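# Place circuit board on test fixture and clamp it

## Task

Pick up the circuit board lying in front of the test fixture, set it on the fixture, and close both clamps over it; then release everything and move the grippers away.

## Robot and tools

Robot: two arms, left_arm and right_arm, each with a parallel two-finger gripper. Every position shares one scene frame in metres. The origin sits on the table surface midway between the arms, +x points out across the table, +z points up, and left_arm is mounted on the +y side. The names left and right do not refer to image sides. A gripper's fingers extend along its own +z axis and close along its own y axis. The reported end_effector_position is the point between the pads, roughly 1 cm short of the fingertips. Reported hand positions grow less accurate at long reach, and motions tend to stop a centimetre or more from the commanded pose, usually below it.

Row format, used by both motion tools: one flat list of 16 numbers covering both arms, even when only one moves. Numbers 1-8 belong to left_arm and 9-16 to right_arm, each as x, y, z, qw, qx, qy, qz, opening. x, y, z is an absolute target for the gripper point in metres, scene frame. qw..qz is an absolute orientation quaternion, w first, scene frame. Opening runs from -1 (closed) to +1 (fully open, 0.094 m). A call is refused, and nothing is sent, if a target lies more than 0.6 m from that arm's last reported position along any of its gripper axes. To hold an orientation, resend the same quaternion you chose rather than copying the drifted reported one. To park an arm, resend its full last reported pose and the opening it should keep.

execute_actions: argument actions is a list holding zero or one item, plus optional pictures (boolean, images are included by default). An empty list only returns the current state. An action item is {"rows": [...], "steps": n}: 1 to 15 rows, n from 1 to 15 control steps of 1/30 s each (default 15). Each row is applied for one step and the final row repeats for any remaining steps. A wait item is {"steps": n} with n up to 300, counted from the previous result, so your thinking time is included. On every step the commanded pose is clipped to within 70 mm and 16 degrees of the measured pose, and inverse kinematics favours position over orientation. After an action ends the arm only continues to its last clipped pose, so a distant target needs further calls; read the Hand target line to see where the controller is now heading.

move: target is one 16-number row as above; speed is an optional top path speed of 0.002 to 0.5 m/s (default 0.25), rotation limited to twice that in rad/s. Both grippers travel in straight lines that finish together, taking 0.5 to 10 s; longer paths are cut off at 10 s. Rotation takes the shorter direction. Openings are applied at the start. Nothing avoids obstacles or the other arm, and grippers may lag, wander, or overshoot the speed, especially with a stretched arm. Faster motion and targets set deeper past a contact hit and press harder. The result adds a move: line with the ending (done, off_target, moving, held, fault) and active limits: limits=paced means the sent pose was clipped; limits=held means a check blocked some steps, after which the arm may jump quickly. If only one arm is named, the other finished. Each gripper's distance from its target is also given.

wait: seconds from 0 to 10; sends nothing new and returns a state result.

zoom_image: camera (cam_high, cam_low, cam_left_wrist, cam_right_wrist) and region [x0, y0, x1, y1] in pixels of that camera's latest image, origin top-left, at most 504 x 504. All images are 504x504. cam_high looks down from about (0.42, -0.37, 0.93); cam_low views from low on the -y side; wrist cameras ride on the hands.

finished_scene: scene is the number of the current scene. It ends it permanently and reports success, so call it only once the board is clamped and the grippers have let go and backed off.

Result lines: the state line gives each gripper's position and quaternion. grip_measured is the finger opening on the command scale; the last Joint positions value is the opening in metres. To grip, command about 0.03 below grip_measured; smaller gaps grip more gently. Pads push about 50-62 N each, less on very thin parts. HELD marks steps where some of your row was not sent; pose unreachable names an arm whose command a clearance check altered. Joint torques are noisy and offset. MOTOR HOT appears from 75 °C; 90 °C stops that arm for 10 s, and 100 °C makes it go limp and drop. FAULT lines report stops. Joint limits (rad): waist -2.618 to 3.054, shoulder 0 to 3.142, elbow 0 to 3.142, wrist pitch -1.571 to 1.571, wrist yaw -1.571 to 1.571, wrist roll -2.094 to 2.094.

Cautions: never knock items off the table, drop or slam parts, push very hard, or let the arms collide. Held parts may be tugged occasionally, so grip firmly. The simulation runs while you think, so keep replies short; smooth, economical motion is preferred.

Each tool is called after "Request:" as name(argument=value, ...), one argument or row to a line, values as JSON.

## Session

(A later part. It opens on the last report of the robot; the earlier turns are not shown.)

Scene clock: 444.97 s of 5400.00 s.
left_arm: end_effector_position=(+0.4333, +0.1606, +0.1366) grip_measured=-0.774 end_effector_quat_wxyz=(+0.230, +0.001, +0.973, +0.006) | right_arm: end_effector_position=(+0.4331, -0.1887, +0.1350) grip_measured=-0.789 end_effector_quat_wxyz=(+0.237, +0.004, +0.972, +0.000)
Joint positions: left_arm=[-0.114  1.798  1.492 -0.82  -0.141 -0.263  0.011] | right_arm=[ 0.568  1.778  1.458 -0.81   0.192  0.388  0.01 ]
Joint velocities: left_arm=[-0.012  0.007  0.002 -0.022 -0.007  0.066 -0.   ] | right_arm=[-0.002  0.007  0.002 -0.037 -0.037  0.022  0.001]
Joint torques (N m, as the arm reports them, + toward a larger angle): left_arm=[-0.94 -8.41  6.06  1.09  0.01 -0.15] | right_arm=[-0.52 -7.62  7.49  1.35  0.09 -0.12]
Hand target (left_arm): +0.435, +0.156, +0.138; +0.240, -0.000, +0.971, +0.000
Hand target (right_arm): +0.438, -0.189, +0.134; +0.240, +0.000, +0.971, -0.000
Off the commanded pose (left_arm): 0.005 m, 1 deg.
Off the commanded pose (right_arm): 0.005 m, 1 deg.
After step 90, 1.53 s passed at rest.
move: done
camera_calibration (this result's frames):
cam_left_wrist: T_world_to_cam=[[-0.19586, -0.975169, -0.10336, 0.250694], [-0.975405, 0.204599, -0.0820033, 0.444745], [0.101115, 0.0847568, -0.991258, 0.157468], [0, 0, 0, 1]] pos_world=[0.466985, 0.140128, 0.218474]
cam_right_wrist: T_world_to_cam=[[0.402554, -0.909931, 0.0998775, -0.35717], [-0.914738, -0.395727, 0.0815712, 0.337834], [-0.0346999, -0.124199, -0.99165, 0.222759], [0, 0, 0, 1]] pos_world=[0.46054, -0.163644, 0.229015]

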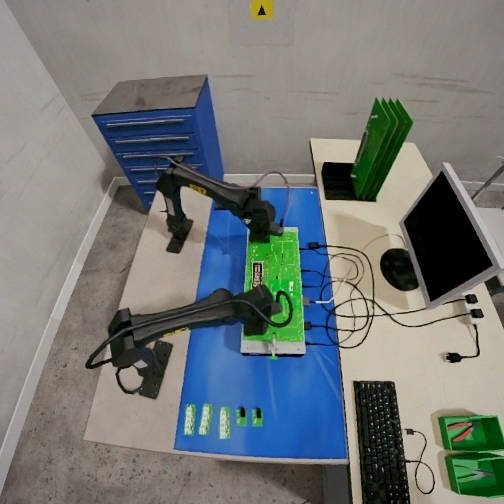

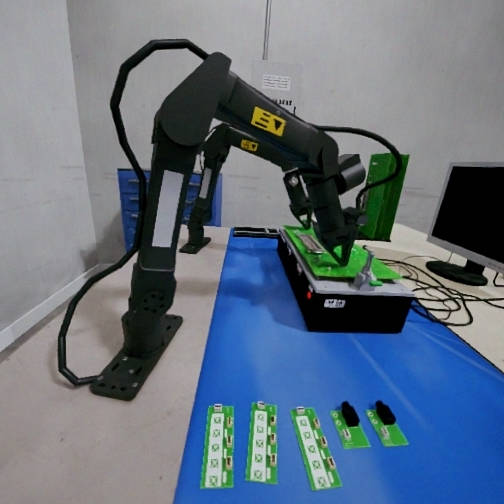

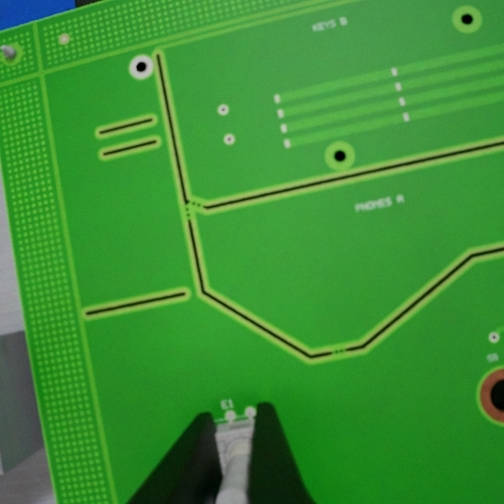

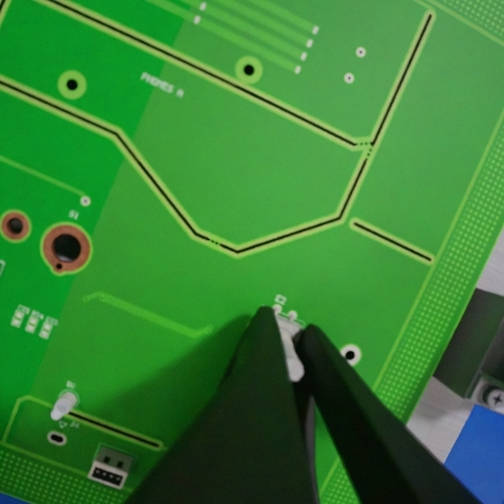

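Request:
move(
  target=[0.435,0.158,0.140,0.24,0,0.971,0,-0.2,0.435,-0.189,0.138,0.24,0,0.971,0,-0.2],
  speed=0.02,
)

Request:
move(
  target=[0.435,0.158,0.22,0.22,0,0.975,0,-0.3,0.435,-0.189,0.22,0.22,0,0.975,0,-0.3],
  speed=0.1,
)

Request:
move(
  target=[0.452,0.269,0.19,0.22,0,0.975,0,-0.4,0.452,-0.298,0.19,0.22,0,0.975,0,-0.4],
  speed=0.15,
)

Scene clock: 450.57 s of 5400.00 s.
left_arm: end_effector_position=(+0.4369, +0.1595, +0.1384) grip_measured=-0.202 end_effector_quat_wxyz=(+0.238, +0.000, +0.971, +0.003) | right_arm: end_effector_position=(+0.4331, -0.1887, +0.1350) grip_measured=-0.202 end_effector_quat_wxyz=(+0.237, +0.002, +0.972, -0.000)
Joint positions: left_arm=[-0.114  1.798  1.492 -0.804 -0.141 -0.263  0.038] | right_arm=[ 0.568  1.778  1.458 -0.81   0.192  0.384  0.038]
Joint velocities: left_arm=[ 0.002 -0.002  0.007 -0.022  0.037  0.066 -0.   ] | right_arm=[ 0.007  0.017 -0.002 -0.081 -0.066 -0.007  0.001]
Joint torques (N m, as the arm reports them, + toward a larger angle): left_arm=[-0.39 -8.78  6.69  0.93  0.   -0.04] | right_arm=[-0.26 -8.63  7.77  1.21  0.1  -0.02]
Hand target (left_arm): +0.435, +0.158, +0.140; +0.240, -0.000, +0.971, +0.000
Hand target (right_arm): +0.435, -0.189, +0.138; +0.240, -0.000, +0.971, +0.000
Off the commanded pose (left_arm): 0.003 m, 0 deg.
Off the commanded pose (right_arm): 0.004 m, 0 deg.
After step 90, 1.80 s passed at rest.
move: done
camera_calibration (this result's frames):
cam_left_wrist: T_world_to_cam=[[-0.194214, -0.975672, -0.101711, 0.249651], [-0.973955, 0.204157, -0.0986523, 0.450335], [0.117017, 0.0799018, -0.98991, 0.152635], [0, 0, 0, 1]] pos_world=[0.46923, 0.139443, 0.220914]
cam_right_wrist: T_world_to_cam=[[0.405634, -0.908386, 0.101471, -0.358428], [-0.913393, -0.398679, 0.0822747, 0.336599], [-0.0342828, -0.126056, -0.991431, 0.222198], [0, 0, 0, 1]] pos_world=[0.460455, -0.163386, 0.22897]

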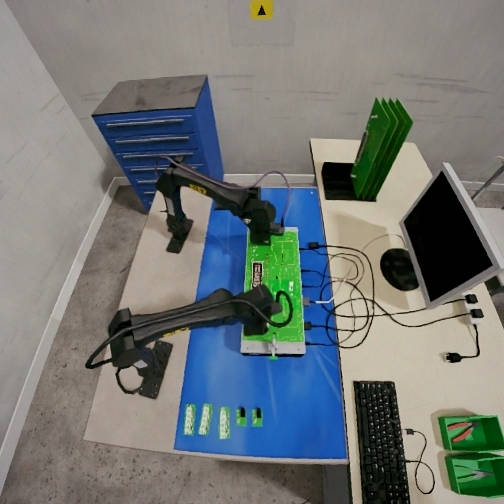

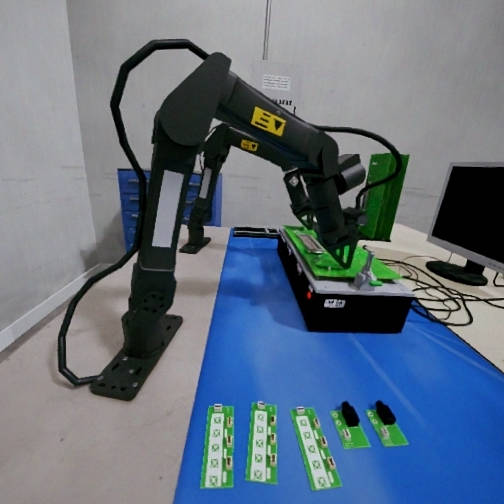

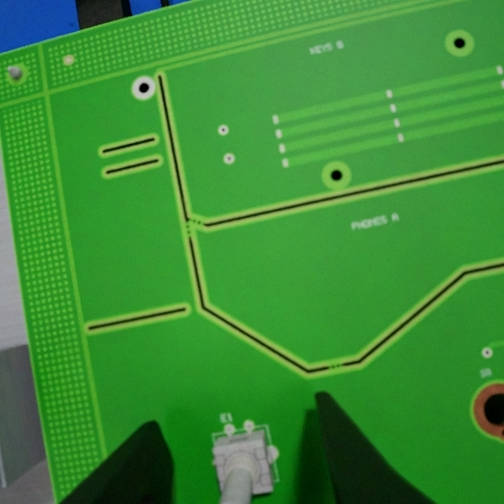

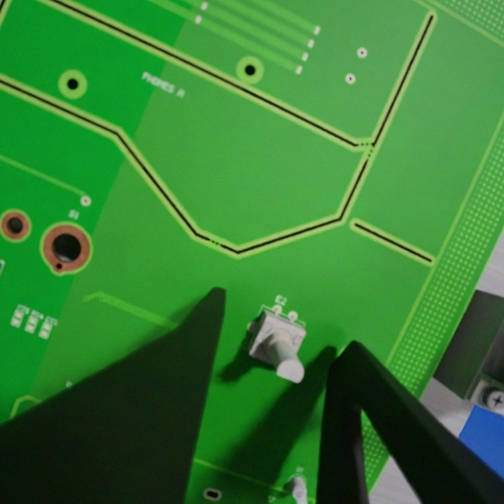

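Scene clock: 452.07 s of 5400.00 s.
left_arm: end_effector_position=(+0.4355, +0.1579, +0.2234) grip_measured=-0.298 end_effector_quat_wxyz=(+0.230, +0.002, +0.973, -0.000) | right_arm: end_effector_position=(+0.4323, -0.1874, +0.2145) grip_measured=-0.298 end_effector_quat_wxyz=(+0.218, -0.001, +0.976, -0.004)
Joint positions: left_arm=[-0.114  1.847  1.902 -1.179 -0.13  -0.263  0.033] | right_arm=[ 0.568  1.843  1.874 -1.199  0.183  0.384  0.033]
Joint velocities: left_arm=[-0.017  0.002 -0.007 -0.037 -0.007  0.037 -0.001] | right_arm=[-0.017 -0.007 -0.022 -0.007 -0.022 -0.037  0.   ]
Joint torques (N m, as the arm reports them, + toward a larger angle): left_arm=[ 0.46 -7.05  8.19  0.77  0.   -0.05] | right_arm=[-0.71 -7.89  9.21  1.02  0.02 -0.05]
Hand target (left_arm): +0.436, +0.158, +0.220; +0.220, +0.000, +0.975, -0.000
Hand target (right_arm): +0.436, -0.189, +0.220; +0.220, -0.000, +0.975, -0.000
Off the commanded pose (left_arm): 0.003 m, 1 deg.
Off the commanded pose (right_arm): 0.006 m, 1 deg.
move: done
camera_calibration (this result's frames):
cam_left_wrist: T_world_to_cam=[[-0.200549, -0.975238, -0.0932193, 0.257231], [-0.974449, 0.208396, -0.0837842, 0.453955], [0.101136, 0.0740346, -0.992114, 0.24534], [0, 0, 0, 1]] pos_world=[0.469131, 0.138096, 0.305418]
cam_right_wrist: T_world_to_cam=[[0.412919, -0.905945, 0.0936077, -0.365972], [-0.90796, -0.401401, 0.12036, 0.318811], [-0.0714654, -0.134691, -0.988307, 0.31495], [0, 0, 0, 1]] pos_world=[0.463092, -0.161159, 0.307153]

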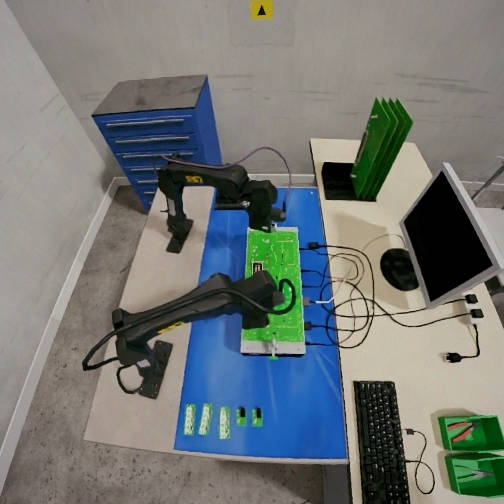

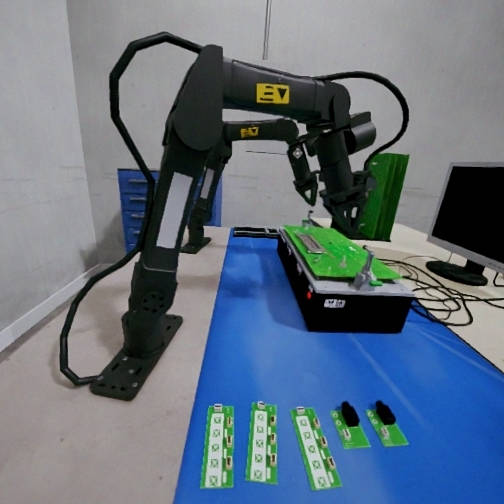

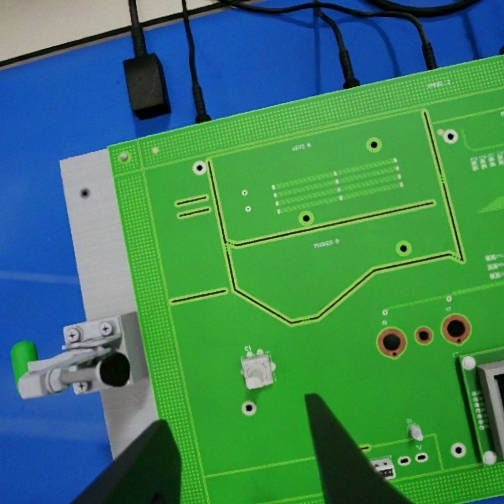

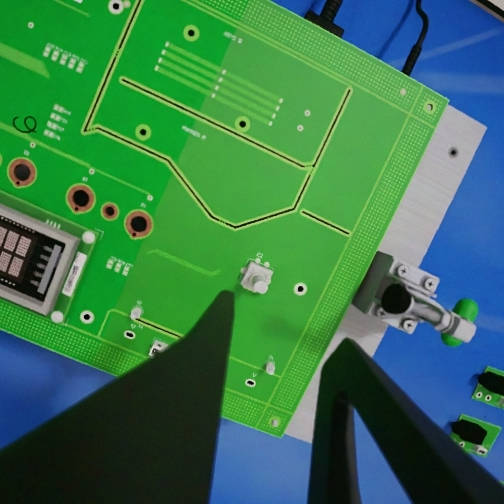

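Scene clock: 453.33 s of 5400.00 s.
left_arm: end_effector_position=(+0.4490, +0.2392, +0.1946) grip_measured=-0.398 end_effector_quat_wxyz=(+0.217, +0.020, +0.975, -0.049) | right_arm: end_effector_position=(+0.4473, -0.2680, +0.1905) grip_measured=-0.398 end_effector_quat_wxyz=(+0.207, -0.023, +0.977, +0.043)
Joint positions: left_arm=[ 0.165  1.833  1.774 -1.073  0.096  0.001  0.028] | right_arm=[ 0.287  1.778  1.697 -1.066 -0.036  0.101  0.028]
Joint velocities: left_arm=[ 0.002 -0.002 -0.012 -0.051  0.051 -0.007 -0.001] | right_arm=[-0.012 -0.007 -0.007 -0.066  0.007 -0.037  0.   ]
Joint torques (N m, as the arm reports them, + toward a larger angle): left_arm=[ 3.35 -8.85  5.1   0.98 -0.91  0.01] | right_arm=[-2.63 -9.66  4.96  1.34  0.87  0.  ]
Hand target (left_arm): +0.449, +0.269, +0.191; +0.218, +0.000, +0.976, -0.001
Hand target (right_arm): +0.449, -0.298, +0.190; +0.215, +0.000, +0.977, +0.001
Off the commanded pose (left_arm): 0.030 m, 6 deg.
Off the commanded pose (right_arm): 0.030 m, 6 deg.
move: off_target (left_arm, right_arm)
camera_calibration (this result's frames):
cam_left_wrist: T_world_to_cam=[[-0.257145, -0.966369, -0.00271585, 0.342276], [-0.963391, 0.256572, -0.0777732, 0.430106], [0.0758544, -0.0173826, -0.996967, 0.243604], [0, 0, 0, 1]] pos_world=[0.483896, 0.224646, 0.277246]
cam_right_wrist: T_world_to_cam=[[0.471711, -0.8817, 0.00965362, -0.446736], [-0.877273, -0.468184, 0.105813, 0.274091], [-0.0887754, -0.0583819, -0.994339, 0.310791], [0, 0, 0, 1]] pos_world=[0.478773, -0.247417, 0.284342]

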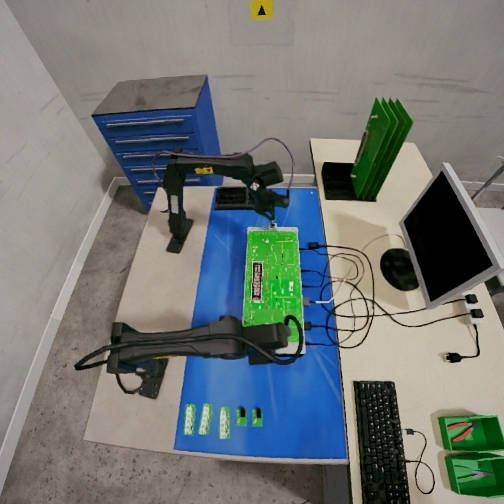

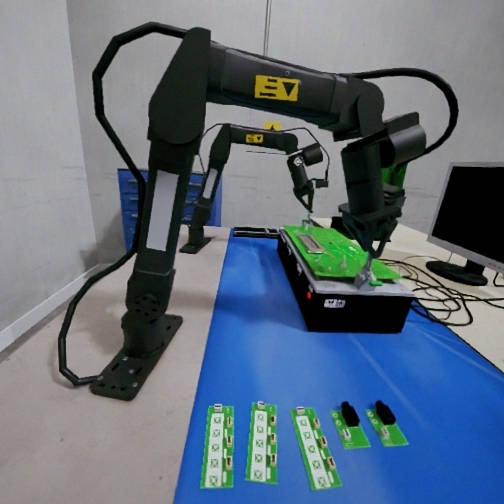

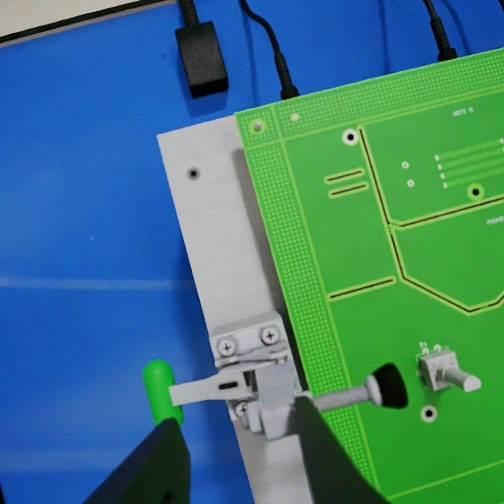

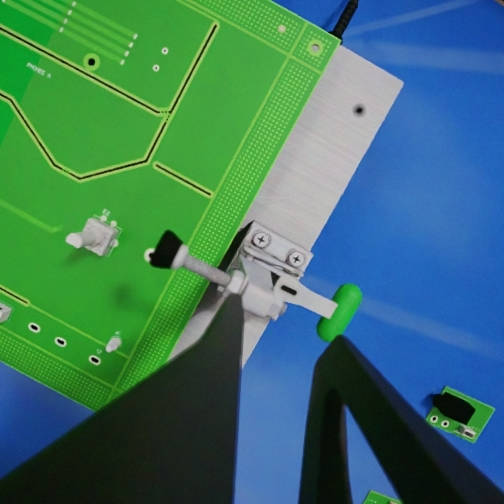

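Request:
move(
  target=[0.43,0.245,0.235,0.22,0,0.975,0,-0.4,0.43,-0.275,0.235,0.22,0,0.975,0,-0.4],
  speed=0.1,
)

Request:
move(
  target=[0.42,0.272,0.2,0.22,0,0.975,0,-0.4,0.42,-0.30,0.2,0.22,0,0.975,0,-0.4],
  speed=0.1,
)

Scene clock: 465.17 s of 5400.00 s.
left_arm: end_effector_position=(+0.4340, +0.2456, +0.2244) grip_measured=-0.398 end_effector_quat_wxyz=(+0.213, +0.002, +0.977, -0.002) | right_arm: end_effector_position=(+0.4307, -0.2762, +0.2205) grip_measured=-0.398 end_effector_quat_wxyz=(+0.206, -0.001, +0.979, +0.002)
Joint positions: left_arm=[ 0.132  1.811  1.875 -1.206 -0.016 -0.042  0.028] | right_arm=[ 0.317  1.749  1.788 -1.201  0.064  0.154  0.028]
Joint velocities: left_arm=[-0.002  0.002 -0.002 -0.037  0.051  0.037  0.   ] | right_arm=[-0.022  0.007 -0.022 -0.095 -0.037  0.066 -0.001]
Joint torques (N m, as the arm reports them, + toward a larger angle): left_arm=[-0.81 -9.09  7.72  0.73 -0.1  -0.08] | right_arm=[ 0.46 -9.09  9.08  1.06  0.16  0.05]
Hand target (left_arm): +0.430, +0.245, +0.235; +0.219, +0.000, +0.976, -0.000
Hand target (right_arm): +0.430, -0.275, +0.236; +0.222, +0.000, +0.975, +0.001
Off the commanded pose (left_arm): 0.011 m, 1 deg.
Off the commanded pose (right_arm): 0.015 m, 2 deg.
After step 90, 7.70 s passed at rest.
move: off_target (left_arm, right_arm)
camera_calibration (this result's frames):
cam_left_wrist: T_world_to_cam=[[-0.204926, -0.975331, -0.0820709, 0.342013], [-0.976599, 0.209341, -0.0493037, 0.427201], [0.0652682, 0.0700467, -0.995406, 0.257343], [0, 0, 0, 1]] pos_world=[0.470495, 0.226119, 0.305292]
cam_right_wrist: T_world_to_cam=[[0.418611, -0.905246, 0.0727581, -0.443988], [-0.902993, -0.406351, 0.13958, 0.273221], [-0.0967887, -0.12413, -0.987534, 0.322401], [0, 0, 0, 1]] pos_world=[0.463779, -0.250875, 0.31255]

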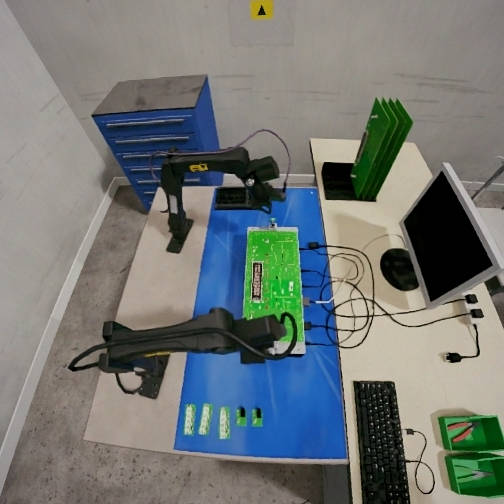

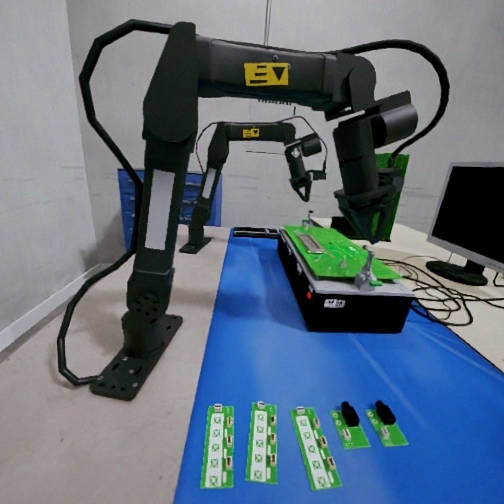

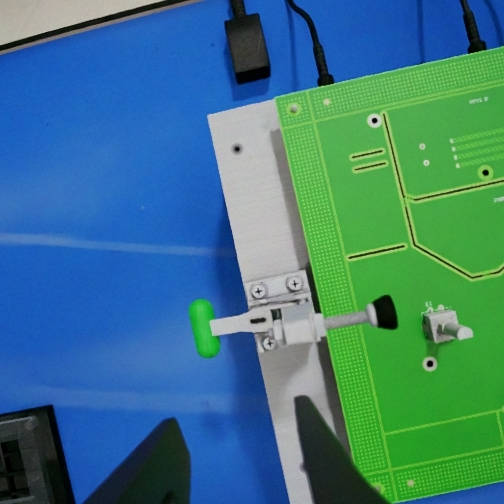

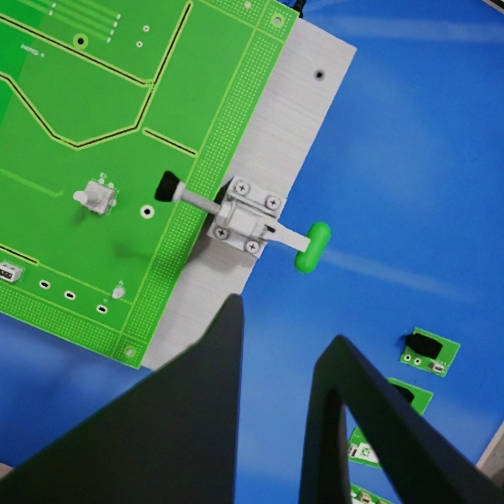

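Scene clock: 466.17 s of 5400.00 s.
left_arm: end_effector_position=(+0.4233, +0.2716, +0.1952) grip_measured=-0.398 end_effector_quat_wxyz=(+0.214, -0.003, +0.977, +0.003) | right_arm: end_effector_position=(+0.4238, -0.2989, +0.1976) grip_measured=-0.398 end_effector_quat_wxyz=(+0.215, +0.002, +0.977, -0.004)
Joint positions: left_arm=[ 0.2    1.736  1.663 -1.067 -0.     0.012  0.028] | right_arm=[ 0.26   1.67   1.597 -1.068  0.057  0.106  0.028]
Joint velocities: left_arm=[ 0.002 -0.017  0.002 -0.007 -0.022 -0.007  0.   ] | right_arm=[ 0.007  0.002 -0.002  0.051 -0.007 -0.037 -0.001]
Joint torques (N m, as the arm reports them, + toward a larger angle): left_arm=[ 0.55 -9.06  5.81  0.89  0.09  0.  ] | right_arm=[-0.55 -9.24  5.32  1.27 -0.05 -0.06]
Hand target (left_arm): +0.419, +0.272, +0.200; +0.220, +0.000, +0.976, +0.000
Hand target (right_arm): +0.419, -0.300, +0.200; +0.219, +0.000, +0.976, +0.000
Off the commanded pose (left_arm): 0.006 m, 1 deg.
Off the commanded pose (right_arm): 0.005 m, 1 deg.
move: done
camera_calibration (this result's frames):
cam_left_wrist: T_world_to_cam=[[-0.19324, -0.976948, -0.0907263, 0.359944], [-0.978904, 0.198226, -0.049524, 0.413902], [0.0663667, 0.0792424, -0.994644, 0.224003], [0, 0, 0, 1]] pos_world=[0.45986, 0.251849, 0.275958]
cam_right_wrist: T_world_to_cam=[[0.408881, -0.908103, 0.0903673, -0.460155], [-0.909174, -0.396792, 0.126326, 0.269035], [-0.0788597, -0.133812, -0.987864, 0.285887], [0, 0, 0, 1]] pos_world=[0.455293, -0.272862, 0.290014]

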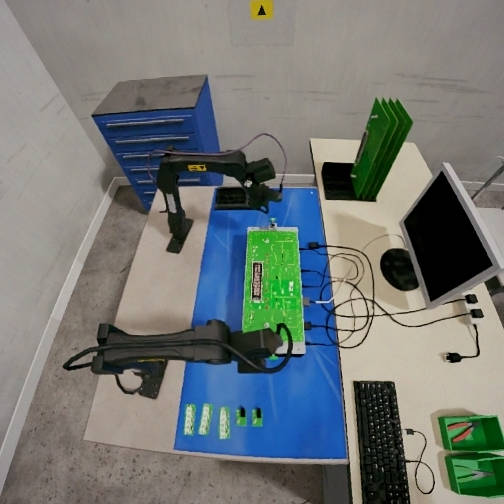

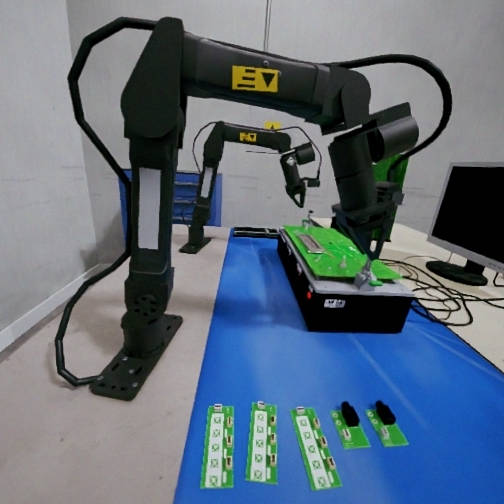

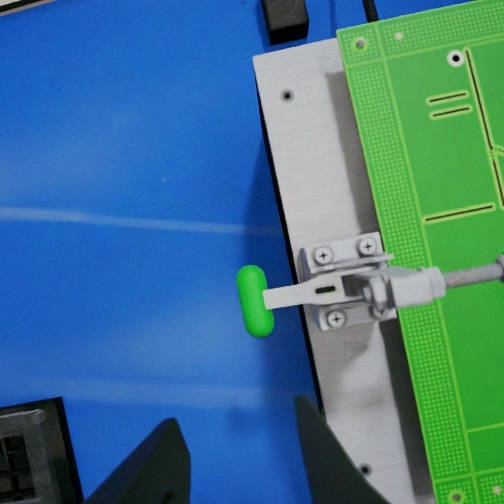

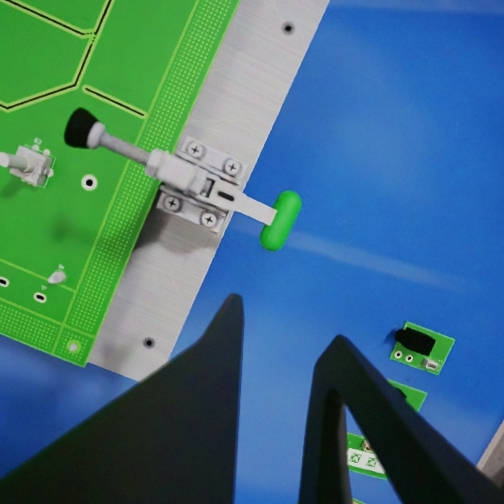

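Request:
move(
  target=[0.436,0.268,0.175,0.22,0,0.975,0,-0.4,0.44,-0.303,0.175,0.22,0,0.975,0,-0.4],
  speed=0.05,
)

Request:
move(
  target=[0.436,0.268,0.132,0.22,0,0.975,0,-0.4,0.44,-0.303,0.132,0.22,0,0.975,0,-0.4],
  speed=0.03,
)

Scene clock: 475.97 s of 5400.00 s.
left_arm: end_effector_position=(+0.4360, +0.2718, +0.1902) grip_measured=-0.398 end_effector_quat_wxyz=(+0.238, -0.002, +0.971, +0.004) | right_arm: end_effector_position=(+0.4409, -0.3015, +0.1833) grip_measured=-0.398 end_effector_quat_wxyz=(+0.229, +0.001, +0.973, -0.003)
Joint positions: left_arm=[ 0.2    1.736  1.621 -0.975  0.     0.013  0.028] | right_arm=[ 0.246  1.701  1.561 -0.972  0.051  0.091  0.028]
Joint velocities: left_arm=[-0.007 -0.017  0.002  0.081  0.007  0.007 -0.002] | right_arm=[ 0.002 -0.007 -0.002  0.022  0.007  0.037 -0.   ]
Joint torques (N m, as the arm reports them, + toward a larger angle): left_arm=[-0.71 -5.8   6.06  0.94  0.07 -0.07] | right_arm=[-0.67 -7.28  5.8   1.36 -0.06 -0.01]
Hand target (left_arm): +0.435, +0.268, +0.175; +0.220, -0.000, +0.975, +0.000
Hand target (right_arm): +0.439, -0.303, +0.175; +0.220, +0.000, +0.976, +0.000
Off the commanded pose (left_arm): 0.016 m, 2 deg.
Off the commanded pose (right_arm): 0.008 m, 1 deg.
After step 90, 5.77 s passed at rest.
move: off_target (left_arm)
camera_calibration (this result's frames):
cam_left_wrist: T_world_to_cam=[[-0.188949, -0.976782, -0.100968, 0.362128], [-0.975111, 0.198778, -0.0982135, 0.433513], [0.116003, 0.0798976, -0.99003, 0.195465], [0, 0, 0, 1]] pos_world=[0.468472, 0.25193, 0.272656]
cam_right_wrist: T_world_to_cam=[[0.408379, -0.907338, 0.0998218, -0.469535], [-0.911442, -0.399329, 0.0990461, 0.290667], [-0.0500065, -0.13143, -0.990063, 0.261169], [0, 0, 0, 1]] pos_world=[0.469735, -0.275629, 0.276654]

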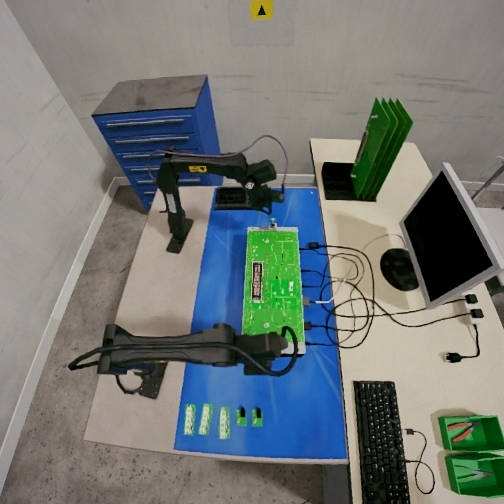

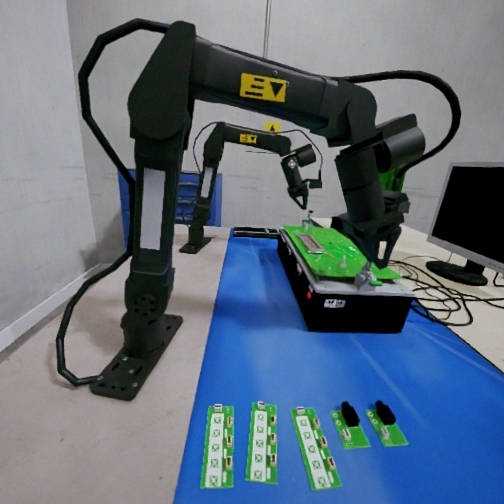

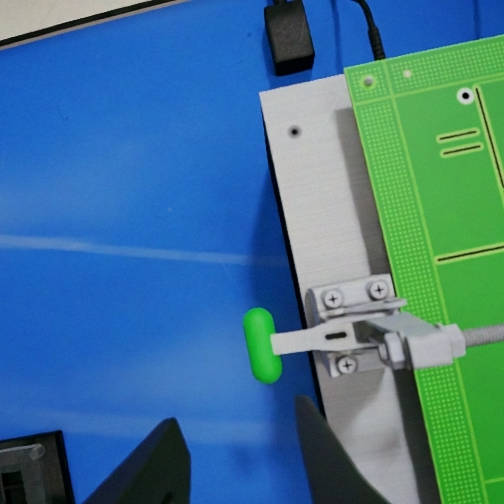

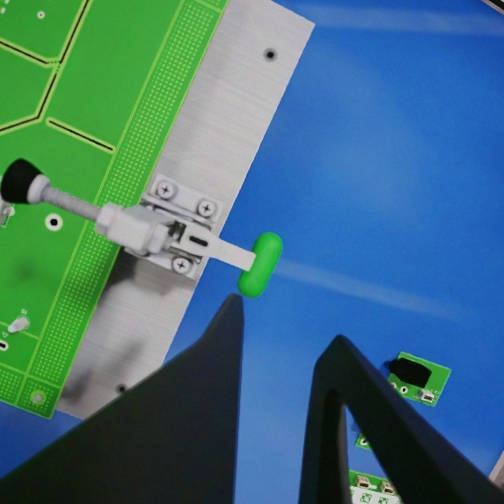

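Scene clock: 478.13 s of 5400.00 s.
left_arm: end_effector_position=(+0.4367, +0.2718, +0.1463) grip_measured=-0.398 end_effector_quat_wxyz=(+0.236, -0.002, +0.972, +0.003) | right_arm: end_effector_position=(+0.4417, -0.3014, +0.1412) grip_measured=-0.398 end_effector_quat_wxyz=(+0.229, +0.001, +0.973, -0.003)
Joint positions: left_arm=[ 0.2    1.736  1.449 -0.808  0.     0.013  0.028] | right_arm=[ 0.246  1.701  1.394 -0.805  0.051  0.091  0.028]
Joint velocities: left_arm=[ 0.007 -0.017 -0.002  0.022 -0.051 -0.022 -0.   ] | right_arm=[-0.002  0.002  0.017 -0.007 -0.007 -0.051 -0.001]
Joint torques (N m, as the arm reports them, + toward a larger angle): left_arm=[-0.71 -6.15  5.94  0.9   0.13 -0.03] | right_arm=[-0.61 -7.18  5.61  1.3  -0.08 -0.05]
Hand target (left_arm): +0.435, +0.268, +0.132; +0.220, +0.000, +0.975, -0.000
Hand target (right_arm): +0.439, -0.303, +0.132; +0.220, -0.000, +0.976, -0.000
Off the commanded pose (left_arm): 0.015 m, 2 deg.
Off the commanded pose (right_arm): 0.009 m, 1 deg.
move: off_target (left_arm)
camera_calibration (this result's frames):
cam_left_wrist: T_world_to_cam=[[-0.189409, -0.976791, -0.100023, 0.357909], [-0.97555, 0.19877, -0.0937654, 0.42942], [0.111471, 0.0798176, -0.990557, 0.154066], [0, 0, 0, 1]] pos_world=[0.469538, 0.251949, 0.228675]
cam_right_wrist: T_world_to_cam=[[0.408379, -0.907338, 0.0998218, -0.465563], [-0.911442, -0.399329, 0.0990461, 0.295527], [-0.0500065, -0.13143, -0.990063, 0.219543], [0, 0, 0, 1]] pos_world=[0.47046, -0.275556, 0.234564]

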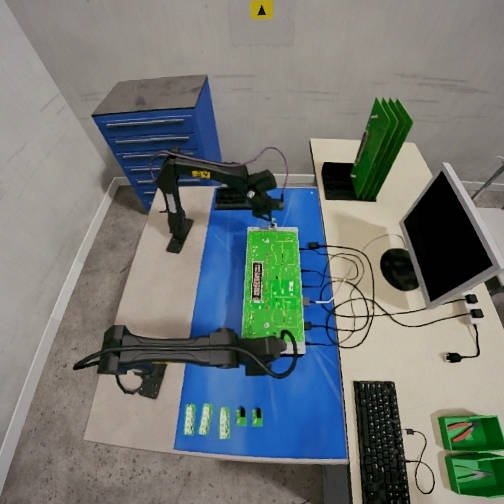

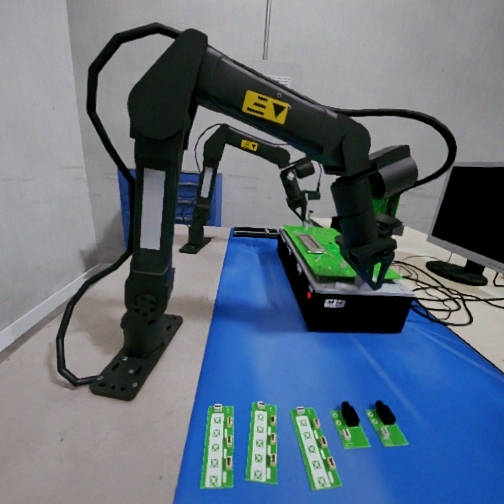

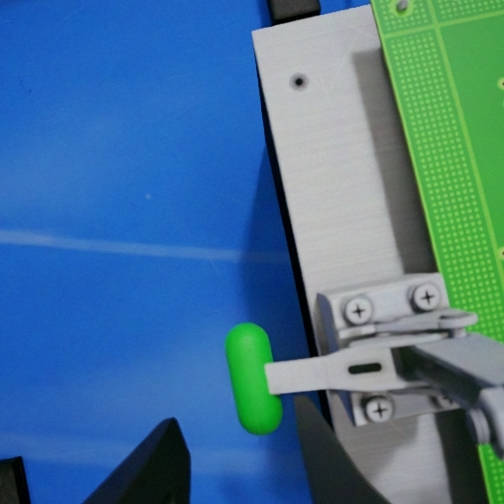

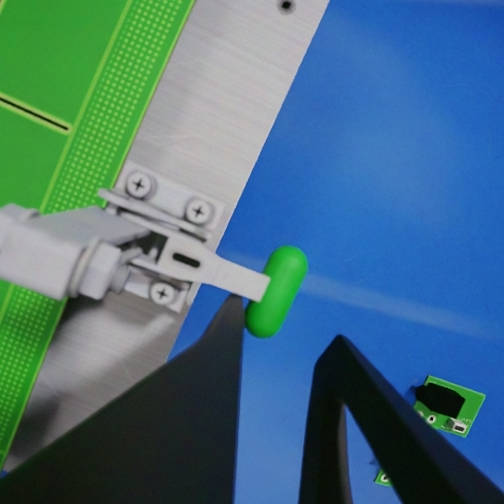

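Request:
move(
  target=[0.438,0.261,0.134,0.22,0,0.975,0,-0.4,0.443,-0.293,0.132,0.22,0,0.975,0,-0.4],
  speed=0.02,
)

Request:
move(
  target=[0.438,0.261,0.116,0.22,0,0.975,0,-0.4,0.443,-0.293,0.118,0.22,0,0.975,0,-0.4],
  speed=0.015,
)

Scene clock: 487.40 s of 5400.00 s.
left_arm: end_effector_position=(+0.4373, +0.2638, +0.1406) grip_measured=-0.398 end_effector_quat_wxyz=(+0.229, +0.001, +0.973, +0.000) | right_arm: end_effector_position=(+0.4422, -0.2969, +0.1353) grip_measured=-0.398 end_effector_quat_wxyz=(+0.223, +0.000, +0.975, -0.001)
Joint positions: left_arm=[ 0.181  1.75   1.449 -0.807  0.     0.002  0.028] | right_arm=[ 0.257  1.716  1.394 -0.802  0.051  0.101  0.028]
Joint velocities: left_arm=[-0.007  0.007  0.002 -0.022  0.022 -0.007 -0.001] | right_arm=[-0.012 -0.012 -0.012 -0.095  0.007  0.051  0.001]
Joint torques (N m, as the arm reports them, + toward a larger angle): left_arm=[-0.82 -6.08  7.28  0.87  0.01 -0.16] | right_arm=[ 0.5  -7.08  7.28  1.28  0.05  0.06]
Hand target (left_arm): +0.438, +0.261, +0.134; +0.220, +0.000, +0.975, -0.000
Hand target (right_arm): +0.443, -0.293, +0.132; +0.220, -0.000, +0.975, -0.000
Off the commanded pose (left_arm): 0.007 m, 1 deg.
Off the commanded pose (right_arm): 0.005 m, 0 deg.
After step 90, 5.00 s passed at rest.
move: done
camera_calibration (this result's frames):
cam_left_wrist: T_world_to_cam=[[-0.199638, -0.975484, -0.09261, 0.352705], [-0.974858, 0.207274, -0.0817855, 0.426837], [0.0989761, 0.0739542, -0.992338, 0.156262], [0, 0, 0, 1]] pos_world=[0.471053, 0.24403, 0.222638]
cam_right_wrist: T_world_to_cam=[[0.411222, -0.906897, 0.0918366, -0.461121], [-0.90939, -0.401258, 0.109551, 0.295484], [-0.0625015, -0.128565, -0.98973, 0.220643], [0, 0, 0, 1]] pos_world=[0.472124, -0.271257, 0.228354]

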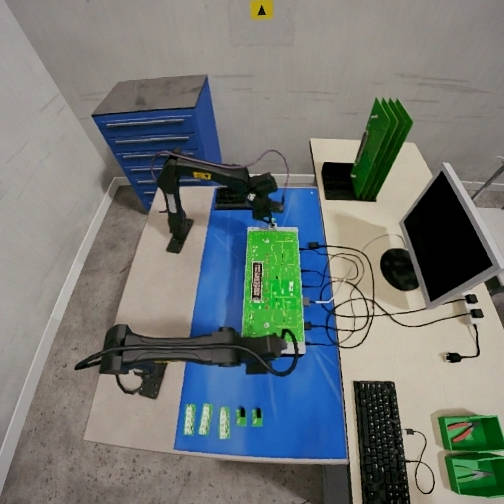

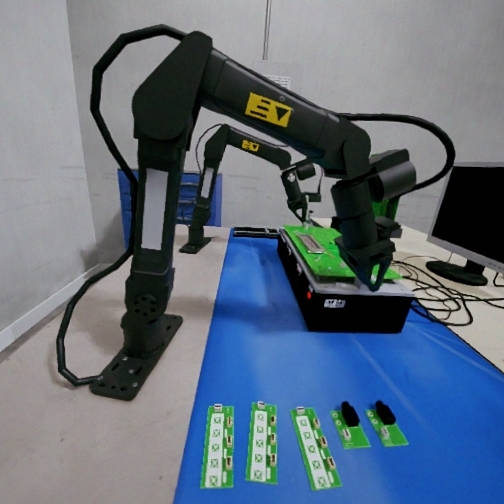

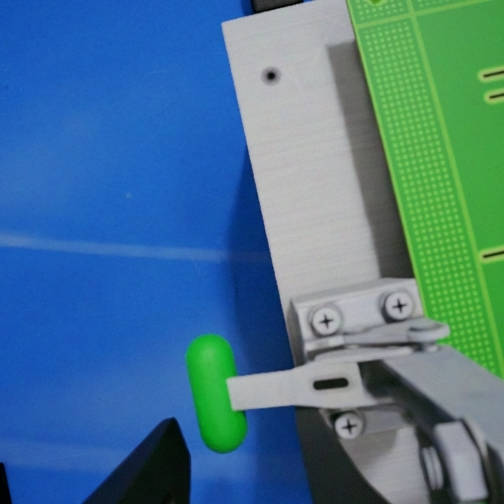

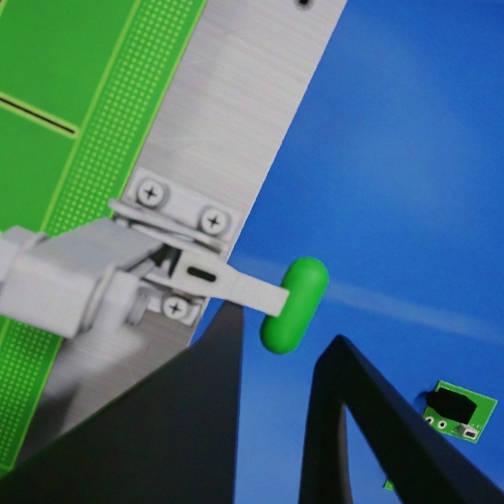

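Scene clock: 489.27 s of 5400.00 s.
left_arm: end_effector_position=(+0.4380, +0.2651, +0.1306) grip_measured=-0.398 end_effector_quat_wxyz=(+0.233, +0.000, +0.972, +0.003) | right_arm: end_effector_position=(+0.4432, -0.2968, +0.1287) grip_measured=-0.398 end_effector_quat_wxyz=(+0.227, +0.001, +0.974, -0.001)
Joint positions: left_arm=[ 0.181  1.75   1.405 -0.756 -0.007  0.001  0.028] | right_arm=[ 0.257  1.716  1.365 -0.765  0.051  0.101  0.028]
Joint velocities: left_arm=[-0.017 -0.007 -0.002  0.007 -0.051 -0.022  0.   ] | right_arm=[ 0.002 -0.007  0.002 -0.037 -0.007 -0.022 -0.001]
Joint torques (N m, as the arm reports them, + toward a larger angle): left_arm=[-0.75 -6.02  5.89  1.01  0.06 -0.09] | right_arm=[ 0.49 -6.72  5.64  1.46  0.05  0.09]
Hand target (left_arm): +0.437, +0.261, +0.116; +0.220, +0.000, +0.975, -0.000
Hand target (right_arm): +0.442, -0.293, +0.118; +0.220, -0.000, +0.976, -0.000
Off the commanded pose (left_arm): 0.015 m, 2 deg.
Off the commanded pose (right_arm): 0.011 m, 1 deg.
move: off_target (left_arm, right_arm)
camera_calibration (this result's frames):
cam_left_wrist: T_world_to_cam=[[-0.195389, -0.975588, -0.100259, 0.352354], [-0.974951, 0.204299, -0.087936, 0.428147], [0.106272, 0.0805658, -0.991068, 0.140976], [0, 0, 0, 1]] pos_world=[0.471286, 0.244925, 0.212693]
cam_right_wrist: T_world_to_cam=[[0.410516, -0.906976, 0.0941837, -0.460838], [-0.910193, -0.401348, 0.102313, 0.298404], [-0.0549949, -0.127726, -0.990284, 0.211229], [0, 0, 0, 1]] pos_world=[0.472404, -0.271226, 0.22205]

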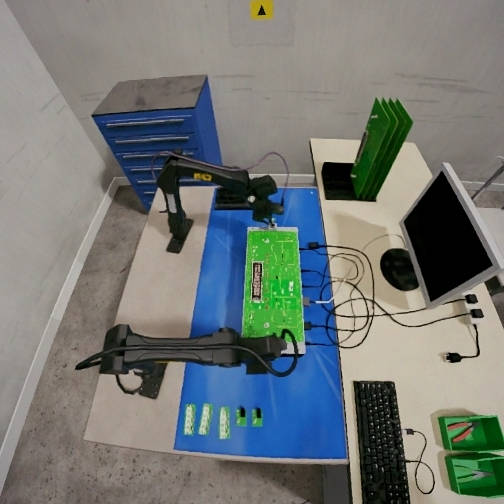

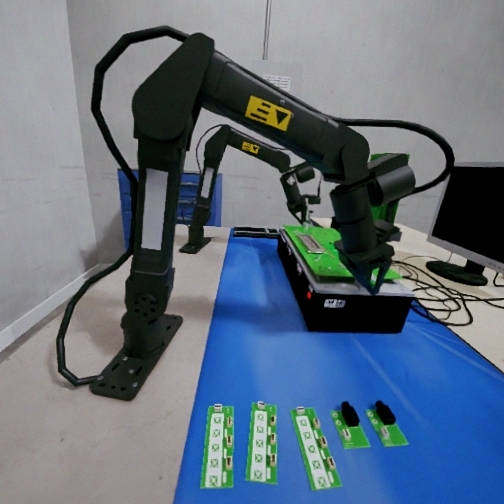

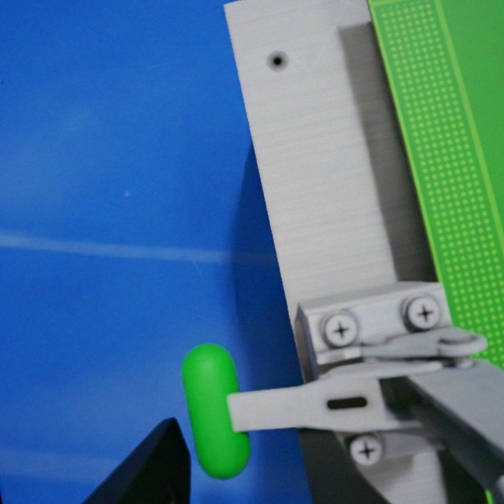

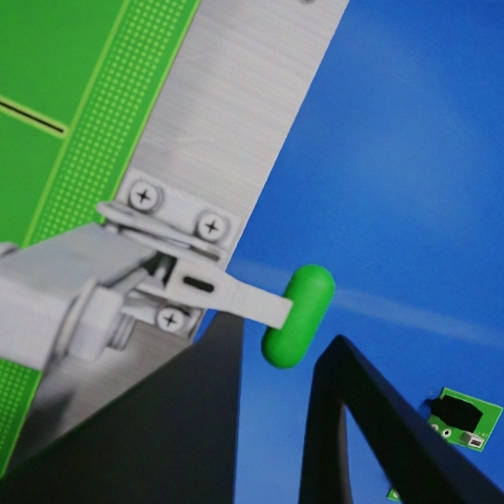

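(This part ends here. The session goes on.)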